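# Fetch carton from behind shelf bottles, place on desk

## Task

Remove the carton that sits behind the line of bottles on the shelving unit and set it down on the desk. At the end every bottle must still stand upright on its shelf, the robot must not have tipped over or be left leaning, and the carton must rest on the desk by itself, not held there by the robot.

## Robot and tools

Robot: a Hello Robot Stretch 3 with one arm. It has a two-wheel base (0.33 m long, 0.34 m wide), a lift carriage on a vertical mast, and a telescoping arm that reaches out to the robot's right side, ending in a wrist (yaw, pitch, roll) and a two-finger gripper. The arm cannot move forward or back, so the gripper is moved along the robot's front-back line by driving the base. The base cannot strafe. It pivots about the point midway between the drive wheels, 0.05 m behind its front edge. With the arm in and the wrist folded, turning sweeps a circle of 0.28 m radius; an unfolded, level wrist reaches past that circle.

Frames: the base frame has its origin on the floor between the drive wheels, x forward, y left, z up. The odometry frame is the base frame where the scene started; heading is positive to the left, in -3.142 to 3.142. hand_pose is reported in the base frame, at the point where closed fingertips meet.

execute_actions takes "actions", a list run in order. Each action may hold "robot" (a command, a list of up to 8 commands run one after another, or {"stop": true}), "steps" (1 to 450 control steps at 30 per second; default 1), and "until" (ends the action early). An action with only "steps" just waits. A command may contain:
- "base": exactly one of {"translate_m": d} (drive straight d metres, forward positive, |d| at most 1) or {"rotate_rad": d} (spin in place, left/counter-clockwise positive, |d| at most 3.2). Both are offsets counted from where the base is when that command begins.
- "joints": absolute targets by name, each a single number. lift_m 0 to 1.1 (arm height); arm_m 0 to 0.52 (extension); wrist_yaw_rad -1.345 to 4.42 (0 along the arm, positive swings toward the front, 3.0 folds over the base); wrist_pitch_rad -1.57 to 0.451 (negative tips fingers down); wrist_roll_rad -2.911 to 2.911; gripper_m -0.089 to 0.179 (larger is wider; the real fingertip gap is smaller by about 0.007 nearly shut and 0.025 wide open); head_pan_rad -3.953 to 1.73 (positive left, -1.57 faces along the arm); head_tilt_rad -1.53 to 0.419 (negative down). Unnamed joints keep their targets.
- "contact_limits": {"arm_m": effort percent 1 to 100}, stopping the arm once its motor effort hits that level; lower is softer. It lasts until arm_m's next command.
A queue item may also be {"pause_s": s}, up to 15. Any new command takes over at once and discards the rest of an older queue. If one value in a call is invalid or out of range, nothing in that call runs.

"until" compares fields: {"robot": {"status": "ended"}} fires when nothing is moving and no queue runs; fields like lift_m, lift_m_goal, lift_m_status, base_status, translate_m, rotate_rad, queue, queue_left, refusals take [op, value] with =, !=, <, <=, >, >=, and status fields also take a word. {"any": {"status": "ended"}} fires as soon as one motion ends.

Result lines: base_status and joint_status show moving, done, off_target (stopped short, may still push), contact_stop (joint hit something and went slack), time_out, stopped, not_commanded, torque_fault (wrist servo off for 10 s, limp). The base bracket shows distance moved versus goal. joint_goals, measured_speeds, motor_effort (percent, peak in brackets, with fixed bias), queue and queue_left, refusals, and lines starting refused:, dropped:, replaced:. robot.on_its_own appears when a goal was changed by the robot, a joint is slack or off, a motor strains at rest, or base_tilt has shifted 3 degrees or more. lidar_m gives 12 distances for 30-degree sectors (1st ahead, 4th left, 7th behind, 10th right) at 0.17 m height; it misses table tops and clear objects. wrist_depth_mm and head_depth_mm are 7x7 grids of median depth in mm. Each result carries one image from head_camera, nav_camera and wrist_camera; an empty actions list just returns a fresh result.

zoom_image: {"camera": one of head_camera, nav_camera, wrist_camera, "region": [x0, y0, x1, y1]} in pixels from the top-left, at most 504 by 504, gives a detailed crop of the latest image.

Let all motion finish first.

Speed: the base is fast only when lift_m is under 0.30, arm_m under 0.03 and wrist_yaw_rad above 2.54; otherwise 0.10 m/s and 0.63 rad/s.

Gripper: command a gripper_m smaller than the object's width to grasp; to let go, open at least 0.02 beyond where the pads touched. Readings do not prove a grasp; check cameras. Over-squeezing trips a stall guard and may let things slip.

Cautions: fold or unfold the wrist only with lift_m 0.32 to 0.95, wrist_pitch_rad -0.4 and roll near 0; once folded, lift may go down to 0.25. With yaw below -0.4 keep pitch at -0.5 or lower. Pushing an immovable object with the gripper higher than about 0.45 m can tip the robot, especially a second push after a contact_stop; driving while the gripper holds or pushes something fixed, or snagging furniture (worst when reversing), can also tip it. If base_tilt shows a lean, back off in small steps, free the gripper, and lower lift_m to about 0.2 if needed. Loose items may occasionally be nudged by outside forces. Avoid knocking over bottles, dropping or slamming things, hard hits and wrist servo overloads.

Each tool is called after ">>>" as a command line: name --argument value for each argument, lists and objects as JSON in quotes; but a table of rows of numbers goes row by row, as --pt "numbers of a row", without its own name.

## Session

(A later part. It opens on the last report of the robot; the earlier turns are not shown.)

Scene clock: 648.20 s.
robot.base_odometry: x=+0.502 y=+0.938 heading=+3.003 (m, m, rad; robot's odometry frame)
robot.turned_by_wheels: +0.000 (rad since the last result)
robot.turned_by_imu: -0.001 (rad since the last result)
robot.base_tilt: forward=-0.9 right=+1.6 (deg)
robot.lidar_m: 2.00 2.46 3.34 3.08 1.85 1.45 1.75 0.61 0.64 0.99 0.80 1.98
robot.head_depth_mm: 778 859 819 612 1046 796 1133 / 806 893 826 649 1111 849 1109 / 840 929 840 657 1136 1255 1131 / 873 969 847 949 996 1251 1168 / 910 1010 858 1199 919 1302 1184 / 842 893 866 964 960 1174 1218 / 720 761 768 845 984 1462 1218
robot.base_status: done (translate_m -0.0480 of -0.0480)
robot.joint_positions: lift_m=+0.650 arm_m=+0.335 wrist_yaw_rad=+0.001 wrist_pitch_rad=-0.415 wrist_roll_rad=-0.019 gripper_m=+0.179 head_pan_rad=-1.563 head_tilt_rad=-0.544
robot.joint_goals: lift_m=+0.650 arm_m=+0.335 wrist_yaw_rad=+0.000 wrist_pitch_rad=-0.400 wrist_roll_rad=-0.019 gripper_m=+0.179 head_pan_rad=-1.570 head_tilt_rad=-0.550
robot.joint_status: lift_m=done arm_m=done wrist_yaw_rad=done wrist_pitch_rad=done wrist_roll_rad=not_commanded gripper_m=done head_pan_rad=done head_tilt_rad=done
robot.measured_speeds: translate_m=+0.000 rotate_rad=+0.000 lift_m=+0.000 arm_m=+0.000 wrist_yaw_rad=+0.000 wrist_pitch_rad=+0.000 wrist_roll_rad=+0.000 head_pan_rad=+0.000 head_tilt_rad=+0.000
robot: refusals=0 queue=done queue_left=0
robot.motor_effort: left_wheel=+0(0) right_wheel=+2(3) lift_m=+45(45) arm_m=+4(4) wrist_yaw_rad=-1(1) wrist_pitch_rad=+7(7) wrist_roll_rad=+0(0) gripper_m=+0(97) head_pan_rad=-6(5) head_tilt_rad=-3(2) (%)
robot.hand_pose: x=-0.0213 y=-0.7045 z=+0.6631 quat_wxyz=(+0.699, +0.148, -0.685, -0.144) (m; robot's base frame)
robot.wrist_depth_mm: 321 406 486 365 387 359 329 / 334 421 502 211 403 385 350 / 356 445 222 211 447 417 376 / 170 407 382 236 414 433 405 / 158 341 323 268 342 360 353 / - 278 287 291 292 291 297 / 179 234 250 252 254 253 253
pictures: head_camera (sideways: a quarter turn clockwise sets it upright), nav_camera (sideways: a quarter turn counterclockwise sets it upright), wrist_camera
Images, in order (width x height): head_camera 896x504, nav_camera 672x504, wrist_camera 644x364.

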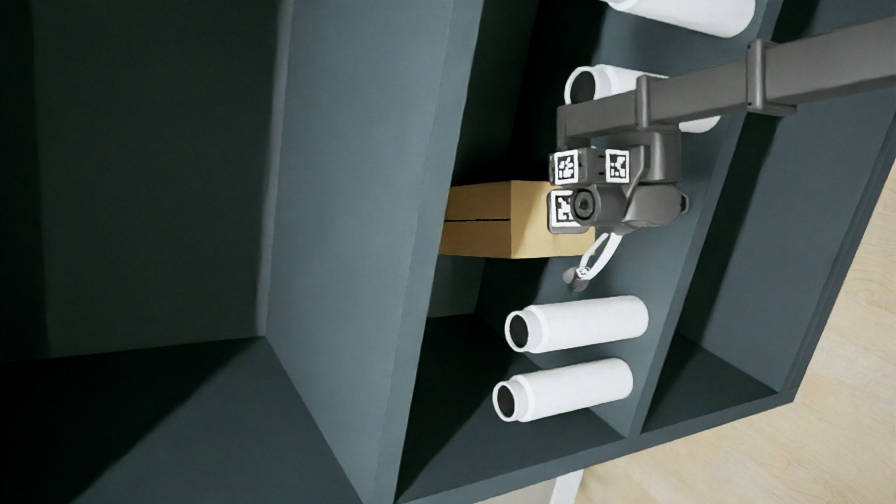

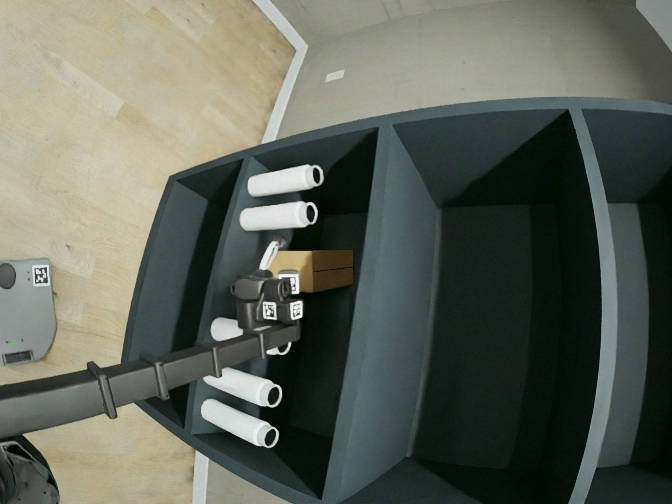

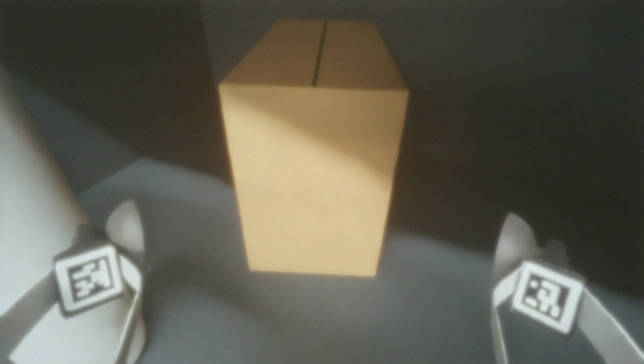

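>>> execute_actions --actions '[{"robot": {"joints": {"arm_m": 0.44}}, "steps": 200, "until": {"robot": {"status": "ended"}}}]'

Scene clock: 668.83 s.
robot.base_odometry: x=+0.502 y=+0.938 heading=+3.003 (m, m, rad; robot's odometry frame)
robot.turned_by_wheels: +0.000 (rad since the last result)
robot.turned_by_imu: -0.001 (rad since the last result)
robot.base_tilt: forward=-0.9 right=+1.6 (deg)
robot.lidar_m: 2.00 2.46 3.34 3.08 1.86 1.44 1.75 0.61 0.65 0.99 0.80 1.99
robot.head_depth_mm: 780 857 820 612 1048 797 1155 / 808 890 828 620 1087 888 1131 / 841 926 836 655 988 903 1131 / 871 966 842 974 1002 1254 1154 / 908 1011 856 1199 914 1297 1183 / 844 896 867 967 960 1175 1215 / 720 763 771 848 985 1472 1225
robot.base_status: done (translate_m -0.0480 of -0.0480)
robot.joint_positions: lift_m=+0.650 arm_m=+0.440 wrist_yaw_rad=+0.001 wrist_pitch_rad=-0.415 wrist_roll_rad=-0.019 gripper_m=+0.179 head_pan_rad=-1.563 head_tilt_rad=-0.544
robot.joint_goals: lift_m=+0.650 arm_m=+0.440 wrist_yaw_rad=+0.000 wrist_pitch_rad=-0.400 wrist_roll_rad=-0.019 gripper_m=+0.179 head_pan_rad=-1.570 head_tilt_rad=-0.550
robot.joint_status: lift_m=done arm_m=done wrist_yaw_rad=done wrist_pitch_rad=done wrist_roll_rad=not_commanded gripper_m=done head_pan_rad=done head_tilt_rad=done
robot.measured_speeds: translate_m=+0.000 rotate_rad=+0.000 lift_m=+0.000 arm_m=+0.000 wrist_yaw_rad=+0.000 wrist_pitch_rad=+0.000 wrist_roll_rad=+0.000 head_pan_rad=+0.000 head_tilt_rad=+0.000
robot: refusals=0 queue=done queue_left=0
robot.motor_effort: left_wheel=+0(0) right_wheel=+3(3) lift_m=+45(45) arm_m=+3(5) wrist_yaw_rad=+0(0) wrist_pitch_rad=+7(7) wrist_roll_rad=+0(0) gripper_m=+0(0) head_pan_rad=-4(5) head_tilt_rad=-3(3) (%)
robot.hand_pose: x=-0.0213 y=-0.8095 z=+0.6631 quat_wxyz=(+0.699, +0.148, -0.685, -0.144) (m; robot's base frame)
robot.wrist_depth_mm: 299 365 385 332 307 280 256 / 308 384 249 210 322 302 275 / 313 393 145 147 159 323 293 / 324 243 114 114 115 357 317 / 325 128 123 121 119 356 340 / - 276 143 139 141 292 300 / 245 248 171 165 177 252 255
pictures: head_camera (sideways: a quarter turn clockwise sets it upright), nav_camera (sideways: a quarter turn counterclockwise sets it upright), wrist_camera
Images, in order (width x height): head_camera 896x504, nav_camera 672x504, wrist_camera 644x364.

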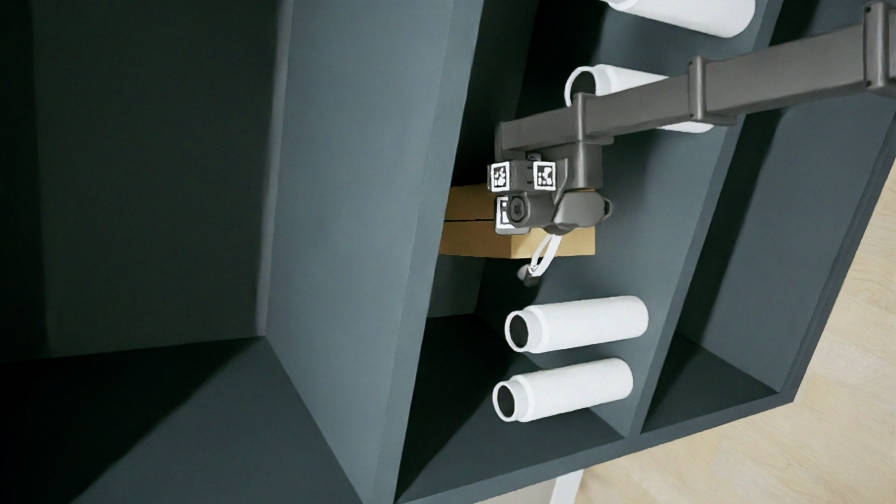

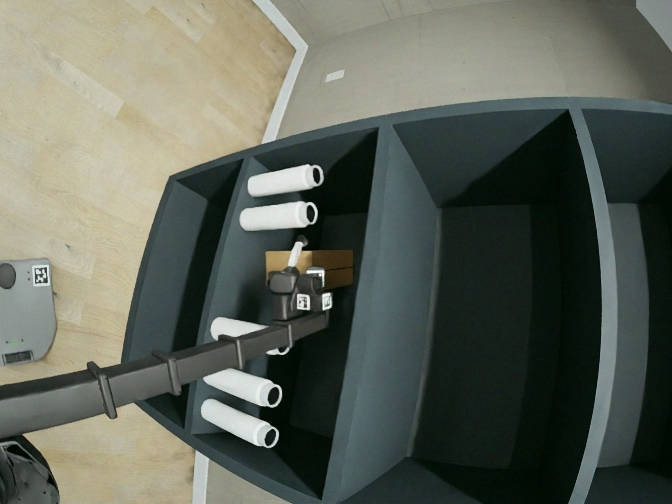

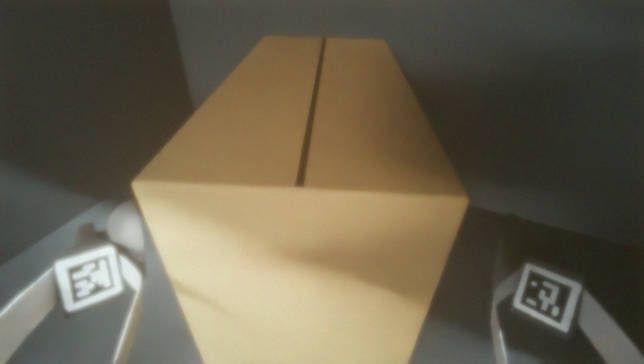

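>>> execute_actions --actions '[{"robot": {"joints": {"arm_m": 0.465}, "contact_limits": {"arm_m": 20}}, "steps": 100, "until": {"robot": {"status": "ended"}}}]'

Scene clock: 689.13 s.
robot.base_odometry: x=+0.502 y=+0.938 heading=+3.003 (m, m, rad; robot's odometry frame)
robot.turned_by_wheels: +0.000 (rad since the last result)
robot.turned_by_imu: -0.001 (rad since the last result)
robot.base_tilt: forward=-0.9 right=+1.6 (deg)
robot.lidar_m: 1.99 2.46 3.34 3.09 1.86 1.45 1.75 0.61 0.65 0.99 0.80 1.98
robot.head_depth_mm: 775 854 821 611 1042 796 1149 / 808 890 825 620 1089 891 1128 / 838 926 836 625 993 903 1138 / 870 970 848 945 1000 1257 1159 / 906 1003 860 1201 914 1301 1185 / 840 891 866 970 960 1181 1212 / 719 759 764 847 985 1464 1222
robot.base_status: done (translate_m -0.0480 of -0.0480)
robot.joint_positions: lift_m=+0.650 arm_m=+0.465 wrist_yaw_rad=+0.001 wrist_pitch_rad=-0.415 wrist_roll_rad=-0.019 gripper_m=+0.179 head_pan_rad=-1.563 head_tilt_rad=-0.544
robot.joint_goals: lift_m=+0.650 arm_m=+0.465 wrist_yaw_rad=+0.000 wrist_pitch_rad=-0.400 wrist_roll_rad=-0.019 gripper_m=+0.179 head_pan_rad=-1.570 head_tilt_rad=-0.550
robot.joint_status: lift_m=done arm_m=done wrist_yaw_rad=done wrist_pitch_rad=done wrist_roll_rad=not_commanded gripper_m=done head_pan_rad=done head_tilt_rad=done
robot.measured_speeds: translate_m=+0.000 rotate_rad=+0.000 lift_m=+0.000 arm_m=+0.000 wrist_yaw_rad=+0.000 wrist_pitch_rad=+0.000 wrist_roll_rad=+0.000 head_pan_rad=+0.000 head_tilt_rad=+0.000
robot: refusals=0 queue=done queue_left=0
robot.motor_effort: left_wheel=+1(1) right_wheel=+2(3) lift_m=+45(45) arm_m=+4(4) wrist_yaw_rad=-1(0) wrist_pitch_rad=+7(7) wrist_roll_rad=+0(0) gripper_m=+1(0) head_pan_rad=-5(4) head_tilt_rad=-2(3) (%)
robot.contact_limits: arm_m 20 (drawing in: default 34, maximum 55; extending or still: default 45, maximum 74)
robot.hand_pose: x=-0.0213 y=-0.8344 z=+0.6630 quat_wxyz=(+0.699, +0.148, -0.685, -0.144) (m; robot's base frame)
robot.wrist_depth_mm: 291 357 358 312 284 261 238 / 297 374 370 208 290 279 255 / 310 381 144 147 151 303 274 / 315 351 112 113 115 328 298 / 316 101 99 99 98 102 325 / - 120 116 112 109 274 298 / 244 241 138 133 131 252 254
pictures: head_camera (sideways: a quarter turn clockwise sets it upright), nav_camera (sideways: a quarter turn counterclockwise sets it upright), wrist_camera
Images, in order (width x height): head_camera 896x504, nav_camera 672x504, wrist_camera 644x364.

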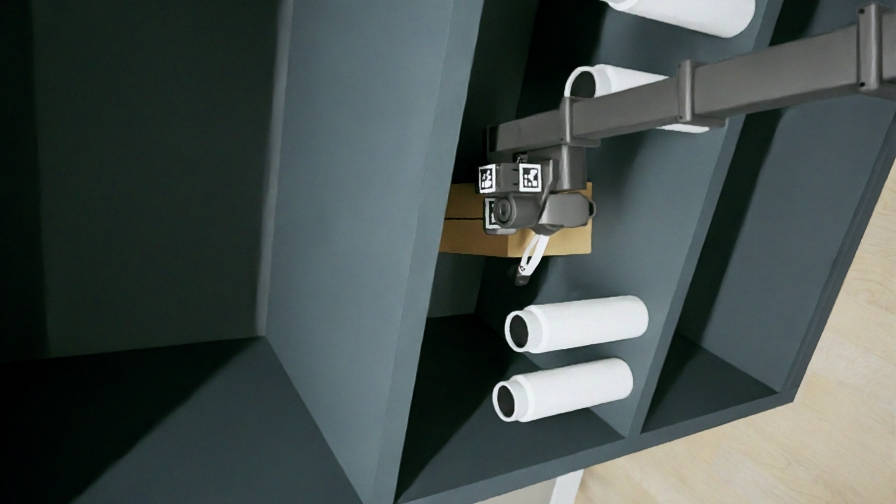

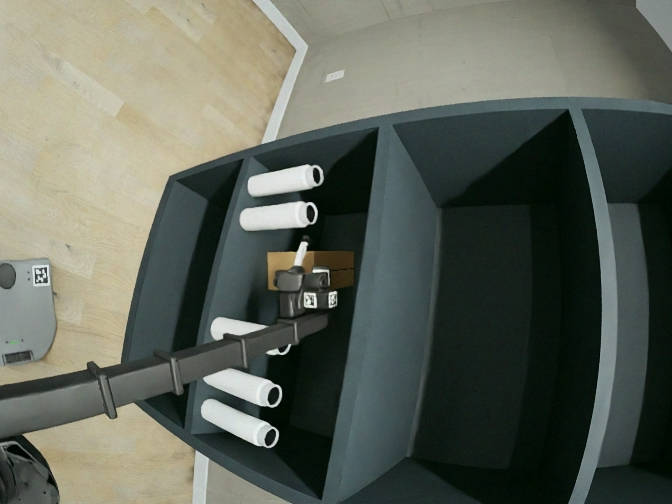

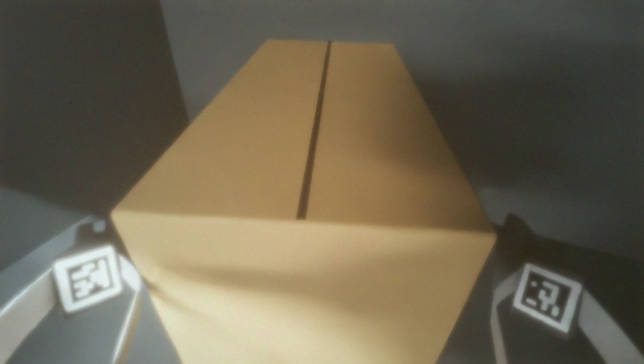

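>>> execute_actions --actions '[{"robot": {"joints": {"arm_m": 0.442}}, "steps": 100, "until": {"robot": {"status": "ended"}}}, {"robot": {"joints": {"gripper_m": 0.09}}, "steps": 90, "until": {"robot": {"status": "ended"}}}]'

Scene clock: 716.40 s.
robot.base_odometry: x=+0.502 y=+0.938 heading=+3.003 (m, m, rad; robot's odometry frame)
robot.turned_by_wheels: +0.000 (rad since the last result)
robot.turned_by_imu: -0.001 (rad since the last result)
robot.base_tilt: forward=-0.9 right=+1.6 (deg)
robot.lidar_m: 2.00 2.46 3.33 3.07 1.86 1.45 1.75 0.61 0.64 0.98 0.80 1.98
robot.head_depth_mm: 778 853 819 613 1048 795 1153 / 806 892 827 621 1096 888 1128 / 837 929 837 655 974 903 1135 / 875 967 843 971 1022 1262 1159 / 908 1001 855 1201 911 1299 1191 / 838 892 865 964 950 1174 1214 / 723 757 772 846 981 1475 1225
robot.base_status: done (translate_m -0.0480 of -0.0480)
robot.joint_positions: lift_m=+0.650 arm_m=+0.442 wrist_yaw_rad=+0.001 wrist_pitch_rad=-0.419 wrist_roll_rad=-0.019 gripper_m=+0.091 head_pan_rad=-1.563 head_tilt_rad=-0.544
robot.joint_goals: lift_m=+0.650 arm_m=+0.442 wrist_yaw_rad=+0.000 wrist_pitch_rad=-0.400 wrist_roll_rad=-0.019 gripper_m=+0.090 head_pan_rad=-1.570 head_tilt_rad=-0.550
robot.joint_status: lift_m=done arm_m=done wrist_yaw_rad=done wrist_pitch_rad=done wrist_roll_rad=not_commanded gripper_m=done head_pan_rad=done head_tilt_rad=done
robot.measured_speeds: translate_m=+0.000 rotate_rad=+0.000 lift_m=+0.000 arm_m=+0.000 wrist_yaw_rad=+0.000 wrist_pitch_rad=+0.000 wrist_roll_rad=+0.000 head_pan_rad=+0.000 head_tilt_rad=+0.000
robot: refusals=0 queue=done queue_left=0
robot.motor_effort: left_wheel=+1(0) right_wheel=+2(2) lift_m=+45(45) arm_m=-4(5) wrist_yaw_rad=-2(1) wrist_pitch_rad=+9(9) wrist_roll_rad=+0(0) gripper_m=-18(98) head_pan_rad=-4(4) head_tilt_rad=-3(2) (%)
robot.hand_pose: x=-0.0213 y=-0.8115 z=+0.6621 quat_wxyz=(+0.698, +0.149, -0.685, -0.146) (m; robot's base frame)
robot.wrist_depth_mm: 294 366 381 323 306 278 254 / 305 385 407 204 249 299 273 / 311 399 143 144 147 323 296 / 322 377 117 117 115 345 319 / 321 341 130 127 125 350 337 / 290 268 150 147 145 - 295 / 245 246 186 176 179 251 256
pictures: head_camera (sideways: a quarter turn clockwise sets it upright), nav_camera (sideways: a quarter turn counterclockwise sets it upright), wrist_camera
Images, in order (width x height): head_camera 896x504, nav_camera 672x504, wrist_camera 644x364.

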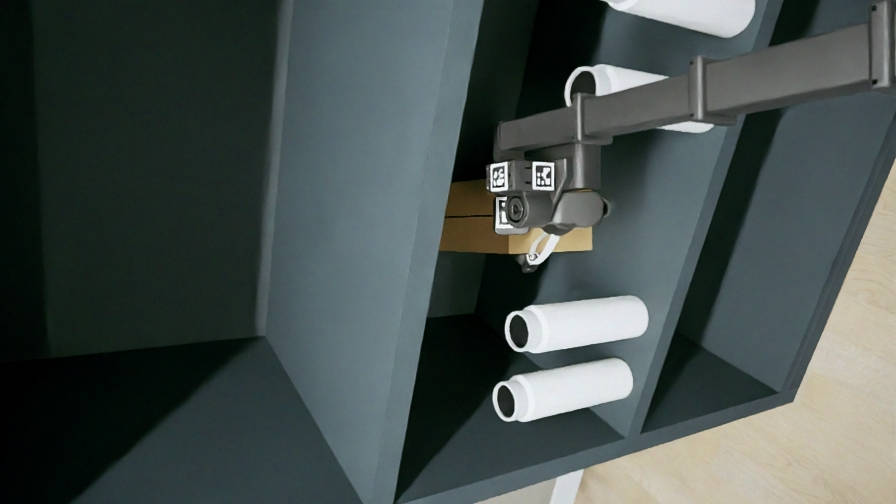

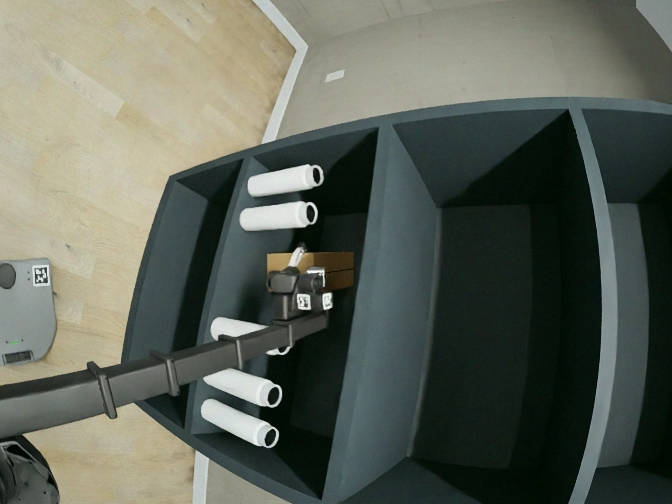

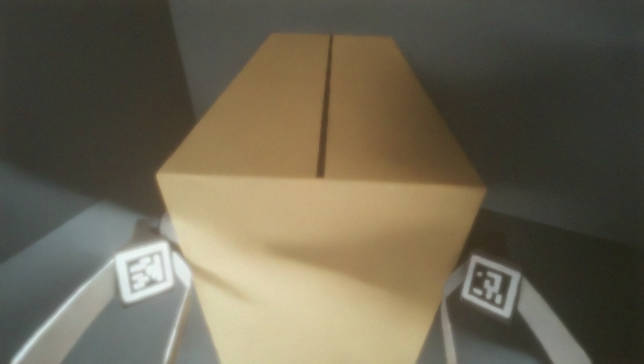

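>>> execute_actions --actions '[{"robot": {"joints": {"gripper_m": 0.06}}, "steps": 45, "until": {"robot": {"status": "ended"}}}, {"robot": {"joints": {"lift_m": 0.675}}, "steps": 90, "until": {"robot": {"status": "ended"}}}]'

Scene clock: 729.20 s.
robot.base_odometry: x=+0.502 y=+0.938 heading=+3.003 (m, m, rad; robot's odometry frame)
robot.turned_by_wheels: +0.000 (rad since the last result)
robot.turned_by_imu: -0.001 (rad since the last result)
robot.base_tilt: forward=-0.9 right=+1.6 (deg)
robot.lidar_m: 2.00 2.47 3.33 3.08 1.85 1.45 1.75 0.61 0.65 0.98 0.80 1.98
robot.head_depth_mm: 779 854 822 608 1046 781 - / 810 893 828 617 1098 877 1127 / 835 929 835 626 992 904 1133 / 875 967 843 932 998 1258 1158 / 904 1009 854 1195 916 1295 1182 / 844 901 870 963 962 1170 1210 / 725 757 770 848 981 1456 1222
robot.base_status: done (translate_m -0.0480 of -0.0480)
robot.joint_positions: lift_m=+0.675 arm_m=+0.442 wrist_yaw_rad=+0.001 wrist_pitch_rad=-0.430 wrist_roll_rad=-0.019 gripper_m=+0.065 head_pan_rad=-1.563 head_tilt_rad=-0.544
robot.joint_goals: lift_m=+0.675 arm_m=+0.442 wrist_yaw_rad=+0.000 wrist_pitch_rad=-0.400 wrist_roll_rad=-0.019 gripper_m=+0.063 head_pan_rad=-1.570 head_tilt_rad=-0.550
robot.joint_status: lift_m=done arm_m=done wrist_yaw_rad=done wrist_pitch_rad=done wrist_roll_rad=not_commanded gripper_m=done head_pan_rad=done head_tilt_rad=done
robot.measured_speeds: translate_m=+0.000 rotate_rad=+0.000 lift_m=+0.000 arm_m=+0.000 wrist_yaw_rad=+0.000 wrist_pitch_rad=+0.000 wrist_roll_rad=+0.000 head_pan_rad=+0.000 head_tilt_rad=+0.000
robot: refusals=0 queue=done queue_left=0
robot.motor_effort: left_wheel=+0(0) right_wheel=+2(2) lift_m=+46(48) arm_m=-4(4) wrist_yaw_rad=+0(0) wrist_pitch_rad=+14(14) wrist_roll_rad=+1(0) gripper_m=-27(98) head_pan_rad=-5(4) head_tilt_rad=-3(2) (%)
robot.hand_pose: x=-0.0214 y=-0.8101 z=+0.6847 quat_wxyz=(+0.697, +0.153, -0.684, -0.150) (m; robot's base frame)
robot.wrist_depth_mm: 296 365 381 337 306 280 256 / 308 384 417 240 316 300 276 / 312 398 147 149 153 325 295 / 324 384 118 117 117 348 320 / 338 364 129 128 126 365 348 / 308 294 145 142 141 329 319 / 269 267 167 163 164 274 280
pictures: head_camera (sideways: a quarter turn clockwise sets it upright), nav_camera (sideways: a quarter turn counterclockwise sets it upright), wrist_camera
Images, in order (width x height): head_camera 896x504, nav_camera 672x504, wrist_camera 644x364.

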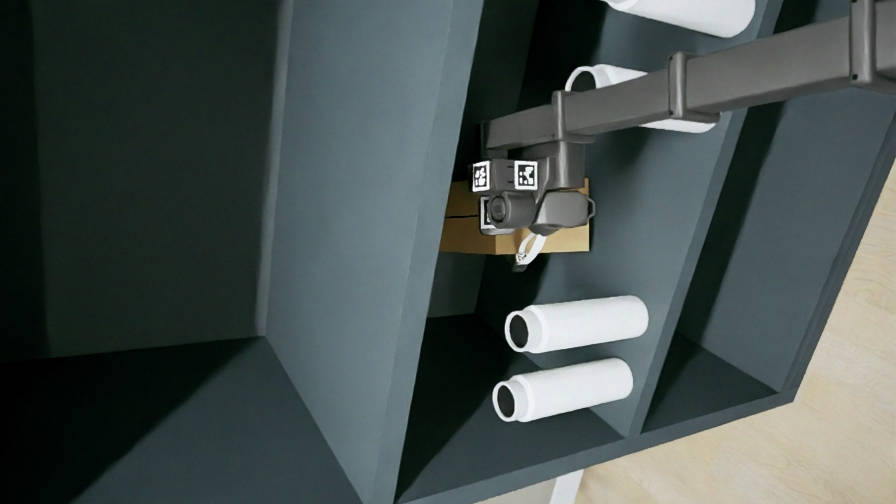

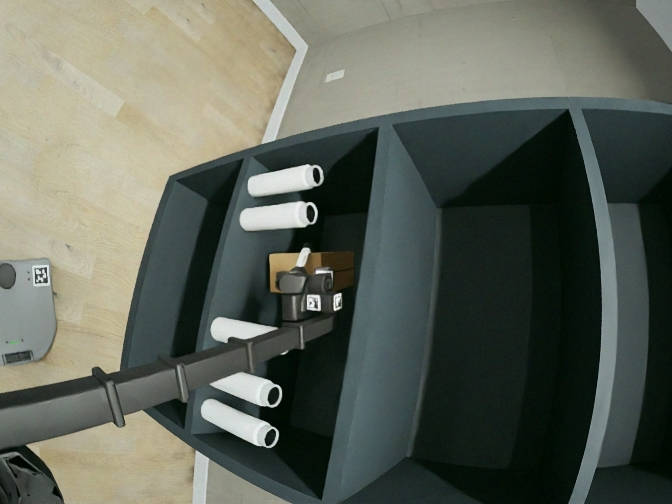

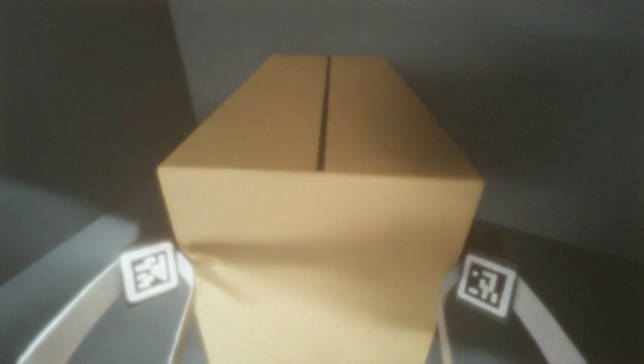

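>>> execute_actions --actions '[{"robot": {"base": {"translate_m": 0.011}, "joints": {"lift_m": 0.662}}, "steps": 90, "until": {"robot": {"status": "ended"}}}, {"robot": {"joints": {"arm_m": 0.34}}, "steps": 120, "until": {"robot": {"status": "ended"}}}]'

Scene clock: 851.83 s.
robot.base_odometry: x=+0.491 y=+0.940 heading=+3.003 (m, m, rad; robot's odometry frame)
robot.turned_by_wheels: +0.000 (rad since the last result)
robot.turned_by_imu: -0.002 (rad since the last result)
robot.base_tilt: forward=-0.9 right=+1.6 (deg)
robot.lidar_m: 1.99 2.45 3.47 3.10 1.85 1.45 1.75 0.62 0.68 0.97 0.79 1.98
robot.head_depth_mm: 782 861 824 611 1047 818 1134 / 810 893 828 651 1128 842 1105 / 842 936 835 659 - 1249 1138 / 877 979 846 940 965 1246 1173 / 909 1000 857 1196 899 1296 1195 / 829 875 862 945 936 1179 1212 / 709 747 768 839 1663 1477 1219
robot.base_status: done (translate_m +0.0110 of +0.0110)
robot.joint_positions: lift_m=+0.662 arm_m=+0.340 wrist_yaw_rad=+0.001 wrist_pitch_rad=-0.429 wrist_roll_rad=-0.019 gripper_m=+0.078 head_pan_rad=-1.563 head_tilt_rad=-0.544
robot.joint_goals: lift_m=+0.662 arm_m=+0.340 wrist_yaw_rad=+0.000 wrist_pitch_rad=-0.400 wrist_roll_rad=-0.019 gripper_m=+0.077 head_pan_rad=-1.570 head_tilt_rad=-0.550
robot.joint_status: lift_m=done arm_m=done wrist_yaw_rad=done wrist_pitch_rad=done wrist_roll_rad=not_commanded gripper_m=done head_pan_rad=done head_tilt_rad=done
robot.measured_speeds: translate_m=+0.000 rotate_rad=+0.000 lift_m=+0.000 arm_m=+0.000 wrist_yaw_rad=+0.000 wrist_pitch_rad=+0.000 wrist_roll_rad=+0.000 head_pan_rad=+0.000 head_tilt_rad=+0.000
robot: refusals=0 queue=done queue_left=0
robot.on_its_own: gripper_m is held at +0.077, not at your +0.060, by its stall guard, which is not easing now
robot.motor_effort: left_wheel=+0(1) right_wheel=+3(8) lift_m=+28(45) arm_m=-4(5) wrist_yaw_rad=-1(1) wrist_pitch_rad=+13(14) wrist_roll_rad=+0(0) gripper_m=-23(27) head_pan_rad=-4(4) head_tilt_rad=-3(3) (%)
robot.hand_pose: x=-0.0214 y=-0.7082 z=+0.6725 quat_wxyz=(+0.698, +0.152, -0.684, -0.149) (m; robot's base frame)
robot.wrist_depth_mm: 311 397 485 428 394 357 329 / 323 411 500 217 405 388 351 / 343 429 144 146 149 418 379 / 149 394 117 116 117 423 407 / 151 341 129 127 125 359 365 / 156 278 147 145 142 - 310 / - 210 177 169 172 264 264
pictures: head_camera (sideways: a quarter turn clockwise sets it upright), nav_camera (sideways: a quarter turn counterclockwise sets it upright), wrist_camera
Images, in order (width x height): head_camera 896x504, nav_camera 672x504, wrist_camera 644x364.

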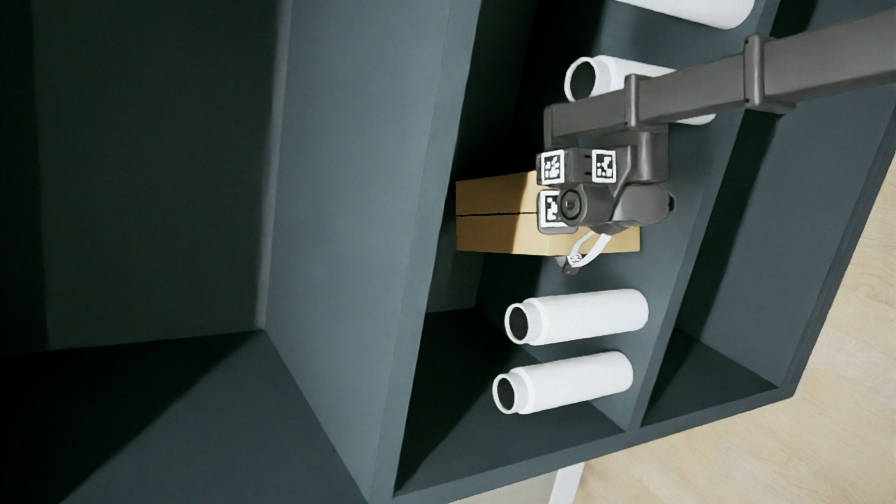

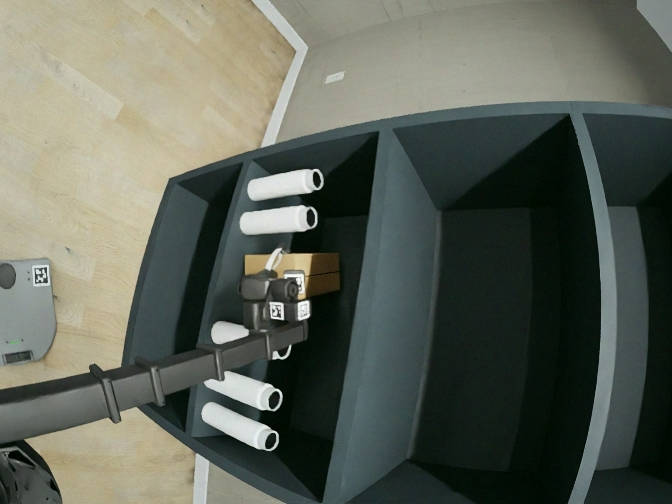

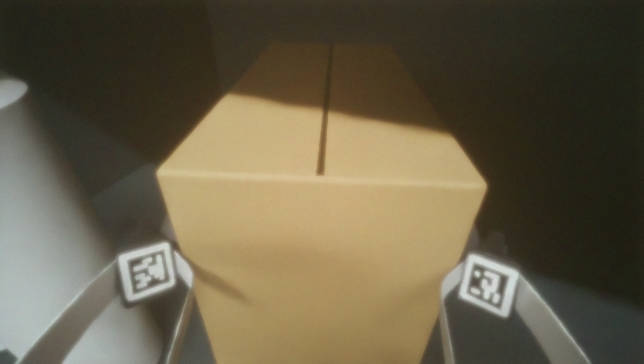

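>>> execute_actions --actions '[{"robot": {"joints": {"arm_m": 0.265}}, "steps": 120, "until": {"robot": {"status": "ended"}}}]'

Scene clock: 872.33 s.
robot.base_odometry: x=+0.491 y=+0.940 heading=+3.003 (m, m, rad; robot's odometry frame)
robot.turned_by_wheels: +0.000 (rad since the last result)
robot.turned_by_imu: -0.001 (rad since the last result)
robot.base_tilt: forward=-0.9 right=+1.6 (deg)
robot.lidar_m: 1.99 2.45 3.46 3.11 1.84 1.46 1.76 0.62 0.68 0.97 0.79 1.97
robot.head_depth_mm: 781 856 821 613 1043 800 1152 / 809 891 833 649 1092 - 1130 / 840 932 837 658 863 - 1137 / 873 972 847 949 903 1263 1164 / 911 1004 857 1196 901 1303 1194 / 829 875 863 946 942 1170 1213 / 709 748 766 840 1680 1472 1226
robot.base_status: done (translate_m +0.0110 of +0.0110)
robot.joint_positions: lift_m=+0.662 arm_m=+0.265 wrist_yaw_rad=+0.001 wrist_pitch_rad=-0.429 wrist_roll_rad=-0.019 gripper_m=+0.078 head_pan_rad=-1.563 head_tilt_rad=-0.544
robot.joint_goals: lift_m=+0.662 arm_m=+0.265 wrist_yaw_rad=+0.000 wrist_pitch_rad=-0.400 wrist_roll_rad=-0.019 gripper_m=+0.077 head_pan_rad=-1.570 head_tilt_rad=-0.550
robot.joint_status: lift_m=done arm_m=done wrist_yaw_rad=done wrist_pitch_rad=done wrist_roll_rad=not_commanded gripper_m=done head_pan_rad=done head_tilt_rad=done
robot.measured_speeds: translate_m=+0.000 rotate_rad=+0.000 lift_m=+0.000 arm_m=+0.000 wrist_yaw_rad=+0.000 wrist_pitch_rad=+0.000 wrist_roll_rad=+0.000 head_pan_rad=+0.000 head_tilt_rad=+0.000
robot: refusals=0 queue=done queue_left=0
robot.on_its_own: gripper_m is held at +0.077, not at your +0.060, by its stall guard, which is not easing now
robot.motor_effort: left_wheel=+0(0) right_wheel=+3(3) lift_m=+28(28) arm_m=-4(4) wrist_yaw_rad=+0(0) wrist_pitch_rad=+13(13) wrist_roll_rad=+0(0) gripper_m=-22(23) head_pan_rad=-5(5) head_tilt_rad=-3(3) (%)
robot.hand_pose: x=-0.0214 y=-0.6332 z=+0.6725 quat_wxyz=(+0.698, +0.152, -0.684, -0.149) (m; robot's base frame)
robot.wrist_depth_mm: 158 417 558 505 451 413 380 / 162 432 537 218 468 452 404 / 175 202 145 146 149 496 438 / 203 203 117 116 117 423 448 / 281 221 130 127 125 362 365 / 299 281 147 145 142 - 308 / 607 267 177 169 172 261 132
pictures: head_camera (sideways: a quarter turn clockwise sets it upright), nav_camera (sideways: a quarter turn counterclockwise sets it upright), wrist_camera
Images, in order (width x height): head_camera 896x504, nav_camera 672x504, wrist_camera 644x364.

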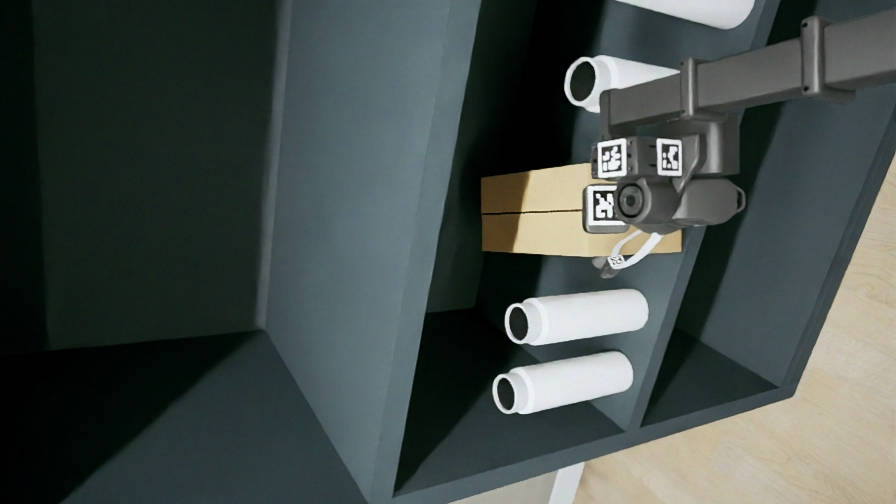

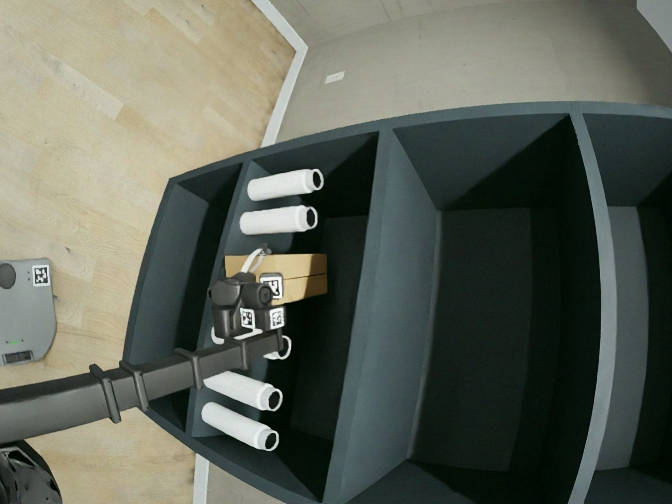

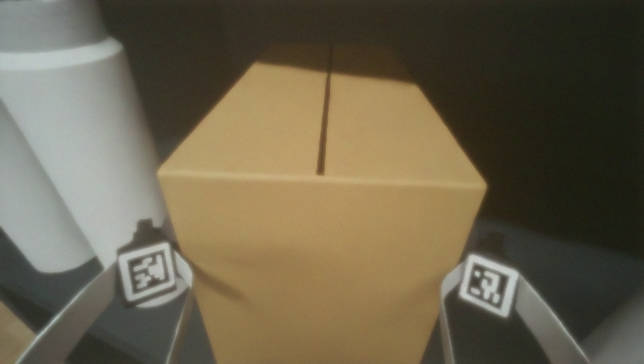

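>>> zoom_image --camera "head_camera" --region '[440, 40, 800, 400]'

Region (440, 40, 800, 400) of head_camera's 896x504 image, scaled by 1.400, with more detail than that image has.

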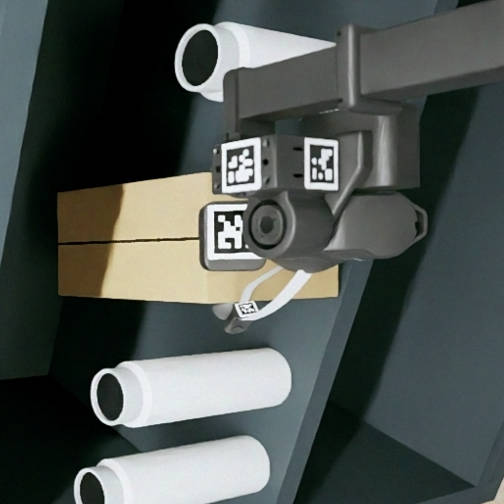

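>>> execute_actions --actions '[{"robot": {"base": {"translate_m": 0.014}}, "steps": 60, "until": {"robot": {"status": "ended"}}}, {"robot": {"joints": {"arm_m": 0.165}}, "steps": 120, "until": {"robot": {"status": "ended"}}}]'

Scene clock: 995.03 s.
robot.base_odometry: x=+0.477 y=+0.942 heading=+3.003 (m, m, rad; robot's odometry frame)
robot.turned_by_wheels: +0.000 (rad since the last result)
robot.turned_by_imu: -0.001 (rad since the last result)
robot.base_tilt: forward=-0.8 right=+1.6 (deg)
robot.lidar_m: 1.98 2.43 3.47 3.13 1.84 1.46 1.76 0.63 0.71 0.95 0.79 1.96
robot.head_depth_mm: 785 863 821 612 1050 819 1134 / 813 893 831 651 1057 800 - / 850 934 837 1175 834 - 1118 / 887 975 848 1236 876 939 1165 / 912 996 860 1160 916 1292 1201 / 810 854 840 930 952 1169 1215 / 692 725 756 835 1710 1466 1224
robot.base_status: done (translate_m +0.0140 of +0.0140)
robot.joint_positions: lift_m=+0.662 arm_m=+0.165 wrist_yaw_rad=+0.000 wrist_pitch_rad=-0.429 wrist_roll_rad=-0.019 gripper_m=+0.078 head_pan_rad=-1.563 head_tilt_rad=-0.544
robot.joint_goals: lift_m=+0.662 arm_m=+0.165 wrist_yaw_rad=+0.000 wrist_pitch_rad=-0.400 wrist_roll_rad=-0.019 gripper_m=+0.077 head_pan_rad=-1.570 head_tilt_rad=-0.550
robot.joint_status: lift_m=done arm_m=done wrist_yaw_rad=done wrist_pitch_rad=done wrist_roll_rad=not_commanded gripper_m=done head_pan_rad=done head_tilt_rad=done
robot.measured_speeds: translate_m=+0.000 rotate_rad=+0.000 lift_m=+0.000 arm_m=+0.000 wrist_yaw_rad=+0.000 wrist_pitch_rad=+0.000 wrist_roll_rad=+0.000 head_pan_rad=+0.000 head_tilt_rad=+0.000
robot: refusals=0 queue=done queue_left=0
robot.on_its_own: gripper_m is held at +0.077, not at your +0.060, by its stall guard, which is not easing now
robot.motor_effort: left_wheel=+0(1) right_wheel=+3(8) lift_m=+28(28) arm_m=-5(8) wrist_yaw_rad=+0(1) wrist_pitch_rad=+13(13) wrist_roll_rad=+0(0) gripper_m=-22(23) head_pan_rad=-5(4) head_tilt_rad=-3(2) (%)
robot.hand_pose: x=-0.0215 y=-0.5332 z=+0.6726 quat_wxyz=(+0.698, +0.152, -0.684, -0.149) (m; robot's base frame)
robot.wrist_depth_mm: 272 242 622 598 536 495 450 / 299 268 270 220 550 533 156 / 363 320 145 146 149 564 154 / 410 361 117 116 117 404 161 / - 377 130 127 125 210 175 / 890 628 147 145 143 - 208 / 773 751 176 169 171 250 267
pictures: head_camera (sideways: a quarter turn clockwise sets it upright), nav_camera (sideways: a quarter turn counterclockwise sets it upright), wrist_camera
Images, in order (width x height): head_camera 896x504, nav_camera 672x504, wrist_camera 644x364.

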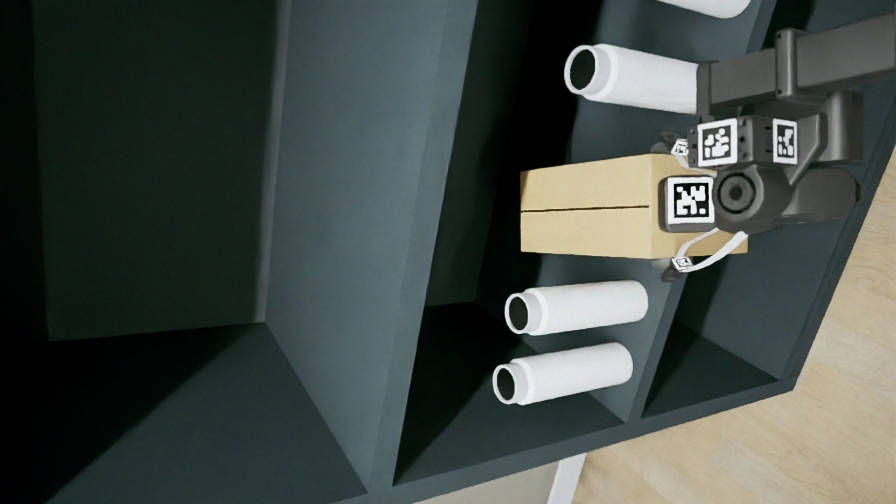

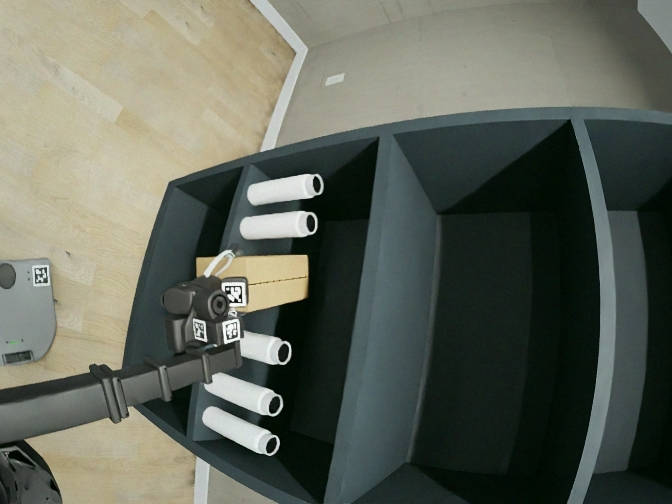

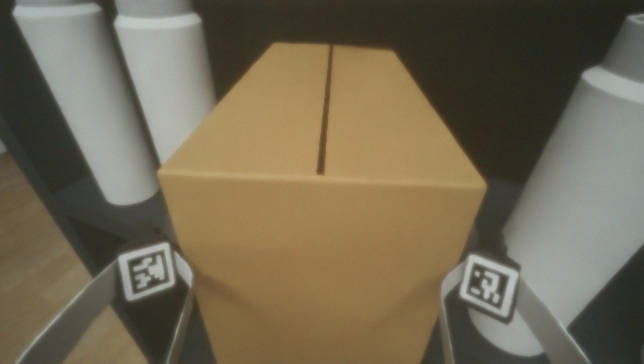

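>>> execute_actions --actions '[]'

Scene clock: 1025.03 s.
robot.base_odometry: x=+0.477 y=+0.942 heading=+3.003 (m, m, rad; robot's odometry frame)
robot.turned_by_wheels: +0.000 (rad since the last result)
robot.turned_by_imu: -0.001 (rad since the last result)
robot.base_tilt: forward=-0.9 right=+1.6 (deg)
robot.lidar_m: 1.97 2.44 3.45 3.10 1.84 1.46 1.76 0.63 0.71 0.95 0.79 1.96
robot.head_depth_mm: 787 863 821 612 1044 821 1134 / 818 898 831 650 1057 797 - / 849 934 836 1179 833 - 1124 / 880 974 852 1236 875 936 1162 / 911 994 856 1164 918 1296 1196 / 807 855 841 934 954 1170 1220 / 693 728 753 839 1722 1476 1223
robot.base_status: done (translate_m +0.0140 of +0.0140)
robot.joint_positions: lift_m=+0.662 arm_m=+0.165 wrist_yaw_rad=+0.000 wrist_pitch_rad=-0.429 wrist_roll_rad=-0.019 gripper_m=+0.078 head_pan_rad=-1.563 head_tilt_rad=-0.544
robot.joint_goals: lift_m=+0.662 arm_m=+0.165 wrist_yaw_rad=+0.000 wrist_pitch_rad=-0.400 wrist_roll_rad=-0.019 gripper_m=+0.077 head_pan_rad=-1.570 head_tilt_rad=-0.550
robot.joint_status: lift_m=done arm_m=done wrist_yaw_rad=done wrist_pitch_rad=done wrist_roll_rad=not_commanded gripper_m=done head_pan_rad=done head_tilt_rad=done
robot.measured_speeds: translate_m=+0.000 rotate_rad=+0.000 lift_m=+0.000 arm_m=+0.000 wrist_yaw_rad=+0.000 wrist_pitch_rad=+0.000 wrist_roll_rad=+0.000 head_pan_rad=+0.000 head_tilt_rad=+0.000
robot: refusals=0 queue=done queue_left=0
robot.on_its_own: gripper_m is held at +0.077, not at your +0.060, by its stall guard, which is not easing now
robot.motor_effort: left_wheel=+0(0) right_wheel=+2(2) lift_m=+28(28) arm_m=-5(5) wrist_yaw_rad=+0(1) wrist_pitch_rad=+13(13) wrist_roll_rad=+0(0) gripper_m=-22(23) head_pan_rad=-4(5) head_tilt_rad=-2(2) (%)
robot.hand_pose: x=-0.0215 y=-0.5332 z=+0.6726 quat_wxyz=(+0.698, +0.152, -0.684, -0.149) (m; robot's base frame)
robot.wrist_depth_mm: 270 239 631 593 532 486 450 / 300 268 272 218 547 525 156 / 363 324 145 147 149 545 154 / 410 364 117 116 116 408 161 / - 374 129 127 125 210 176 / 893 653 147 145 143 - 208 / 784 746 177 169 171 252 266
pictures: head_camera (sideways: a quarter turn clockwise sets it upright), nav_camera (sideways: a quarter turn counterclockwise sets it upright), wrist_camera
Images, in order (width x height): head_camera 896x504, nav_camera 672x504, wrist_camera 644x364.

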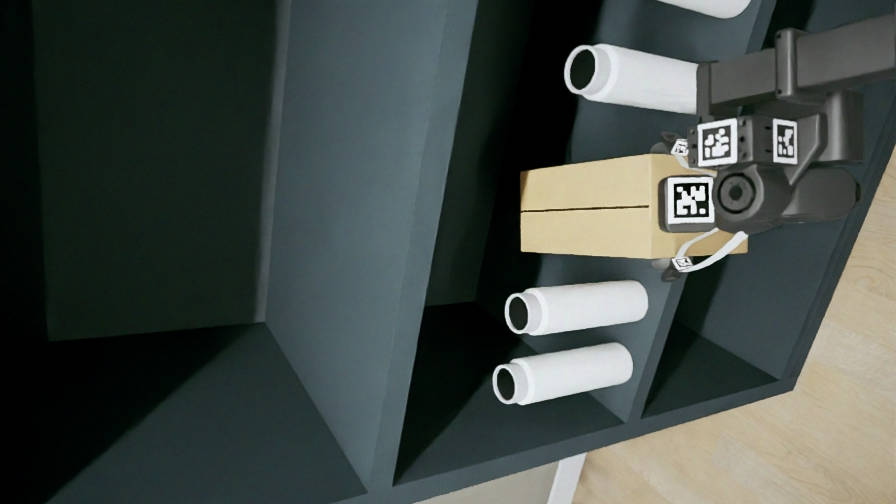

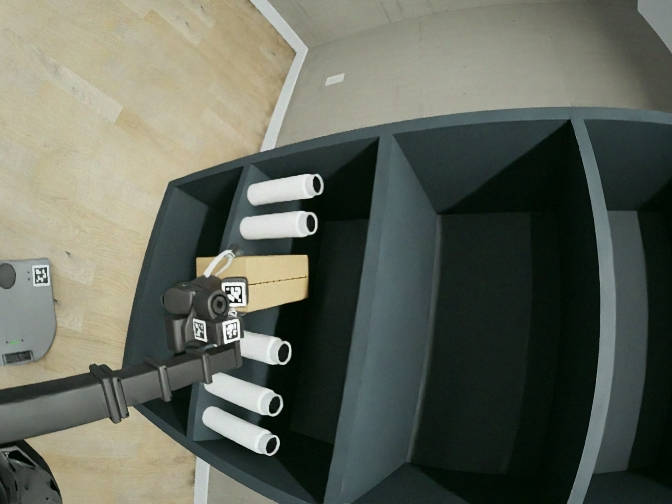

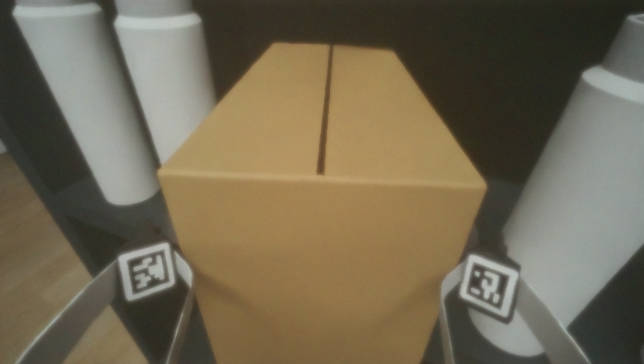

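>>> execute_actions --actions '[{"robot": [{"joints": {"arm_m": 0.135}}, {"joints": {"lift_m": 0.65}}, {"joints": {"gripper_m": 0.165}}], "steps": 300, "until": {"robot": {"status": "ended"}}}]'

Scene clock: 1078.83 s.
robot.base_odometry: x=+0.477 y=+0.942 heading=+3.003 (m, m, rad; robot's odometry frame)
robot.turned_by_wheels: +0.000 (rad since the last result)
robot.turned_by_imu: -0.001 (rad since the last result)
robot.base_tilt: forward=-0.8 right=+1.5 (deg)
robot.lidar_m: 1.97 2.43 3.44 3.12 1.84 1.47 1.77 0.63 0.71 0.95 0.79 1.96
robot.head_depth_mm: 785 867 819 615 1047 821 1149 / 816 900 830 652 1057 823 - / 845 937 836 1177 844 709 - / 880 980 850 1250 876 744 1159 / 908 1001 860 1169 912 1300 1205 / 809 856 838 933 955 1170 1221 / 692 726 756 836 1721 1481 1223
robot.base_status: done (translate_m +0.0140 of +0.0140)
robot.joint_positions: lift_m=+0.650 arm_m=+0.135 wrist_yaw_rad=+0.000 wrist_pitch_rad=-0.421 wrist_roll_rad=-0.019 gripper_m=+0.165 head_pan_rad=-1.563 head_tilt_rad=-0.544
robot.joint_goals: lift_m=+0.650 arm_m=+0.135 wrist_yaw_rad=+0.000 wrist_pitch_rad=-0.400 wrist_roll_rad=-0.019 gripper_m=+0.165 head_pan_rad=-1.570 head_tilt_rad=-0.550
robot.joint_status: lift_m=done arm_m=done wrist_yaw_rad=done wrist_pitch_rad=done wrist_roll_rad=not_commanded gripper_m=done head_pan_rad=done head_tilt_rad=done
robot.measured_speeds: translate_m=+0.000 rotate_rad=+0.000 lift_m=+0.000 arm_m=+0.000 wrist_yaw_rad=+0.000 wrist_pitch_rad=+0.000 wrist_roll_rad=+0.000 head_pan_rad=+0.000 head_tilt_rad=+0.000
robot: refusals=0 queue=done queue_left=0
robot.motor_effort: left_wheel=-1(1) right_wheel=+3(3) lift_m=+28(28) arm_m=-5(7) wrist_yaw_rad=-1(1) wrist_pitch_rad=+10(13) wrist_roll_rad=+0(0) gripper_m=+1(96) head_pan_rad=-5(5) head_tilt_rad=-3(2) (%)
robot.hand_pose: x=-0.0215 y=-0.5043 z=+0.6623 quat_wxyz=(+0.698, +0.149, -0.685, -0.147) (m; robot's base frame)
robot.wrist_depth_mm: 301 271 632 592 565 522 160 / 361 327 283 209 256 560 161 / 404 355 147 147 150 517 171 / - 394 119 119 118 214 189 / - 473 132 130 128 221 330 / 920 661 154 151 148 - 295 / 783 736 191 180 184 268 251
pictures: head_camera (sideways: a quarter turn clockwise sets it upright), nav_camera (sideways: a quarter turn counterclockwise sets it upright), wrist_camera
Images, in order (width x height): head_camera 896x504, nav_camera 672x504, wrist_camera 644x364.

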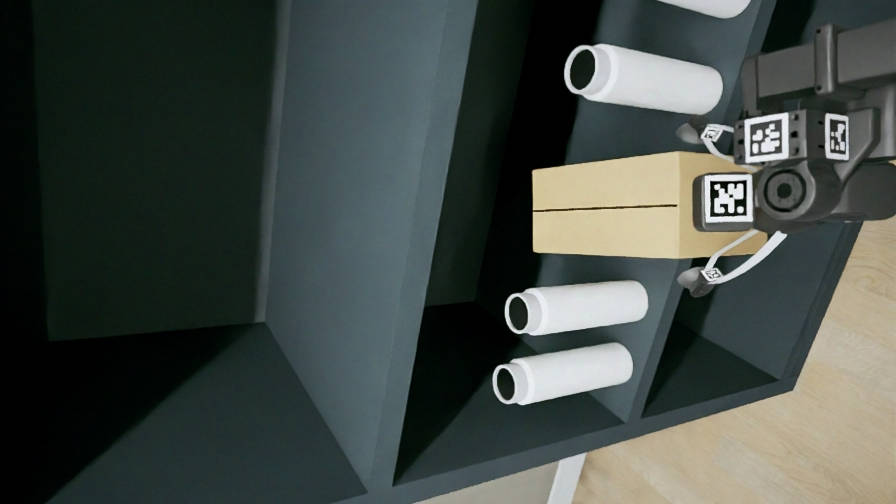

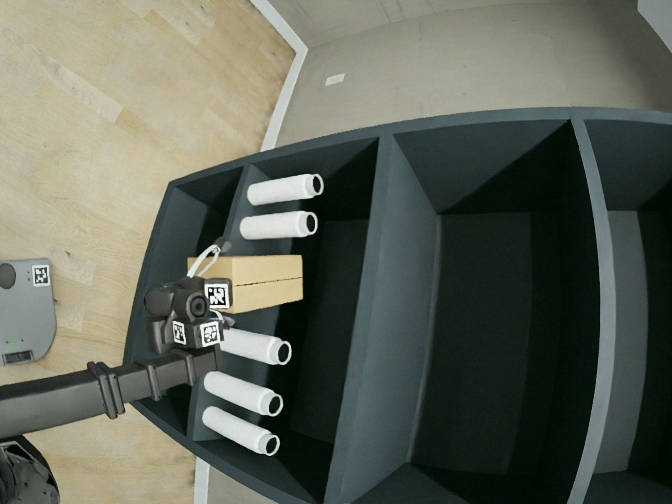

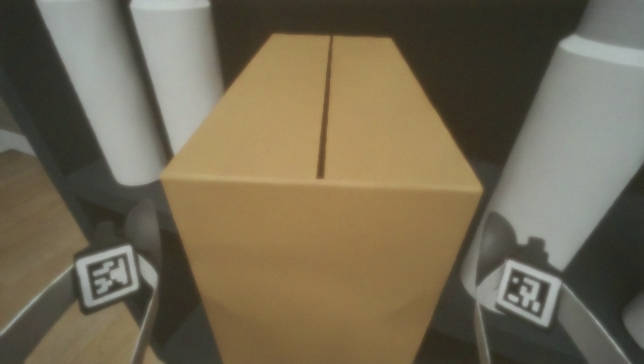

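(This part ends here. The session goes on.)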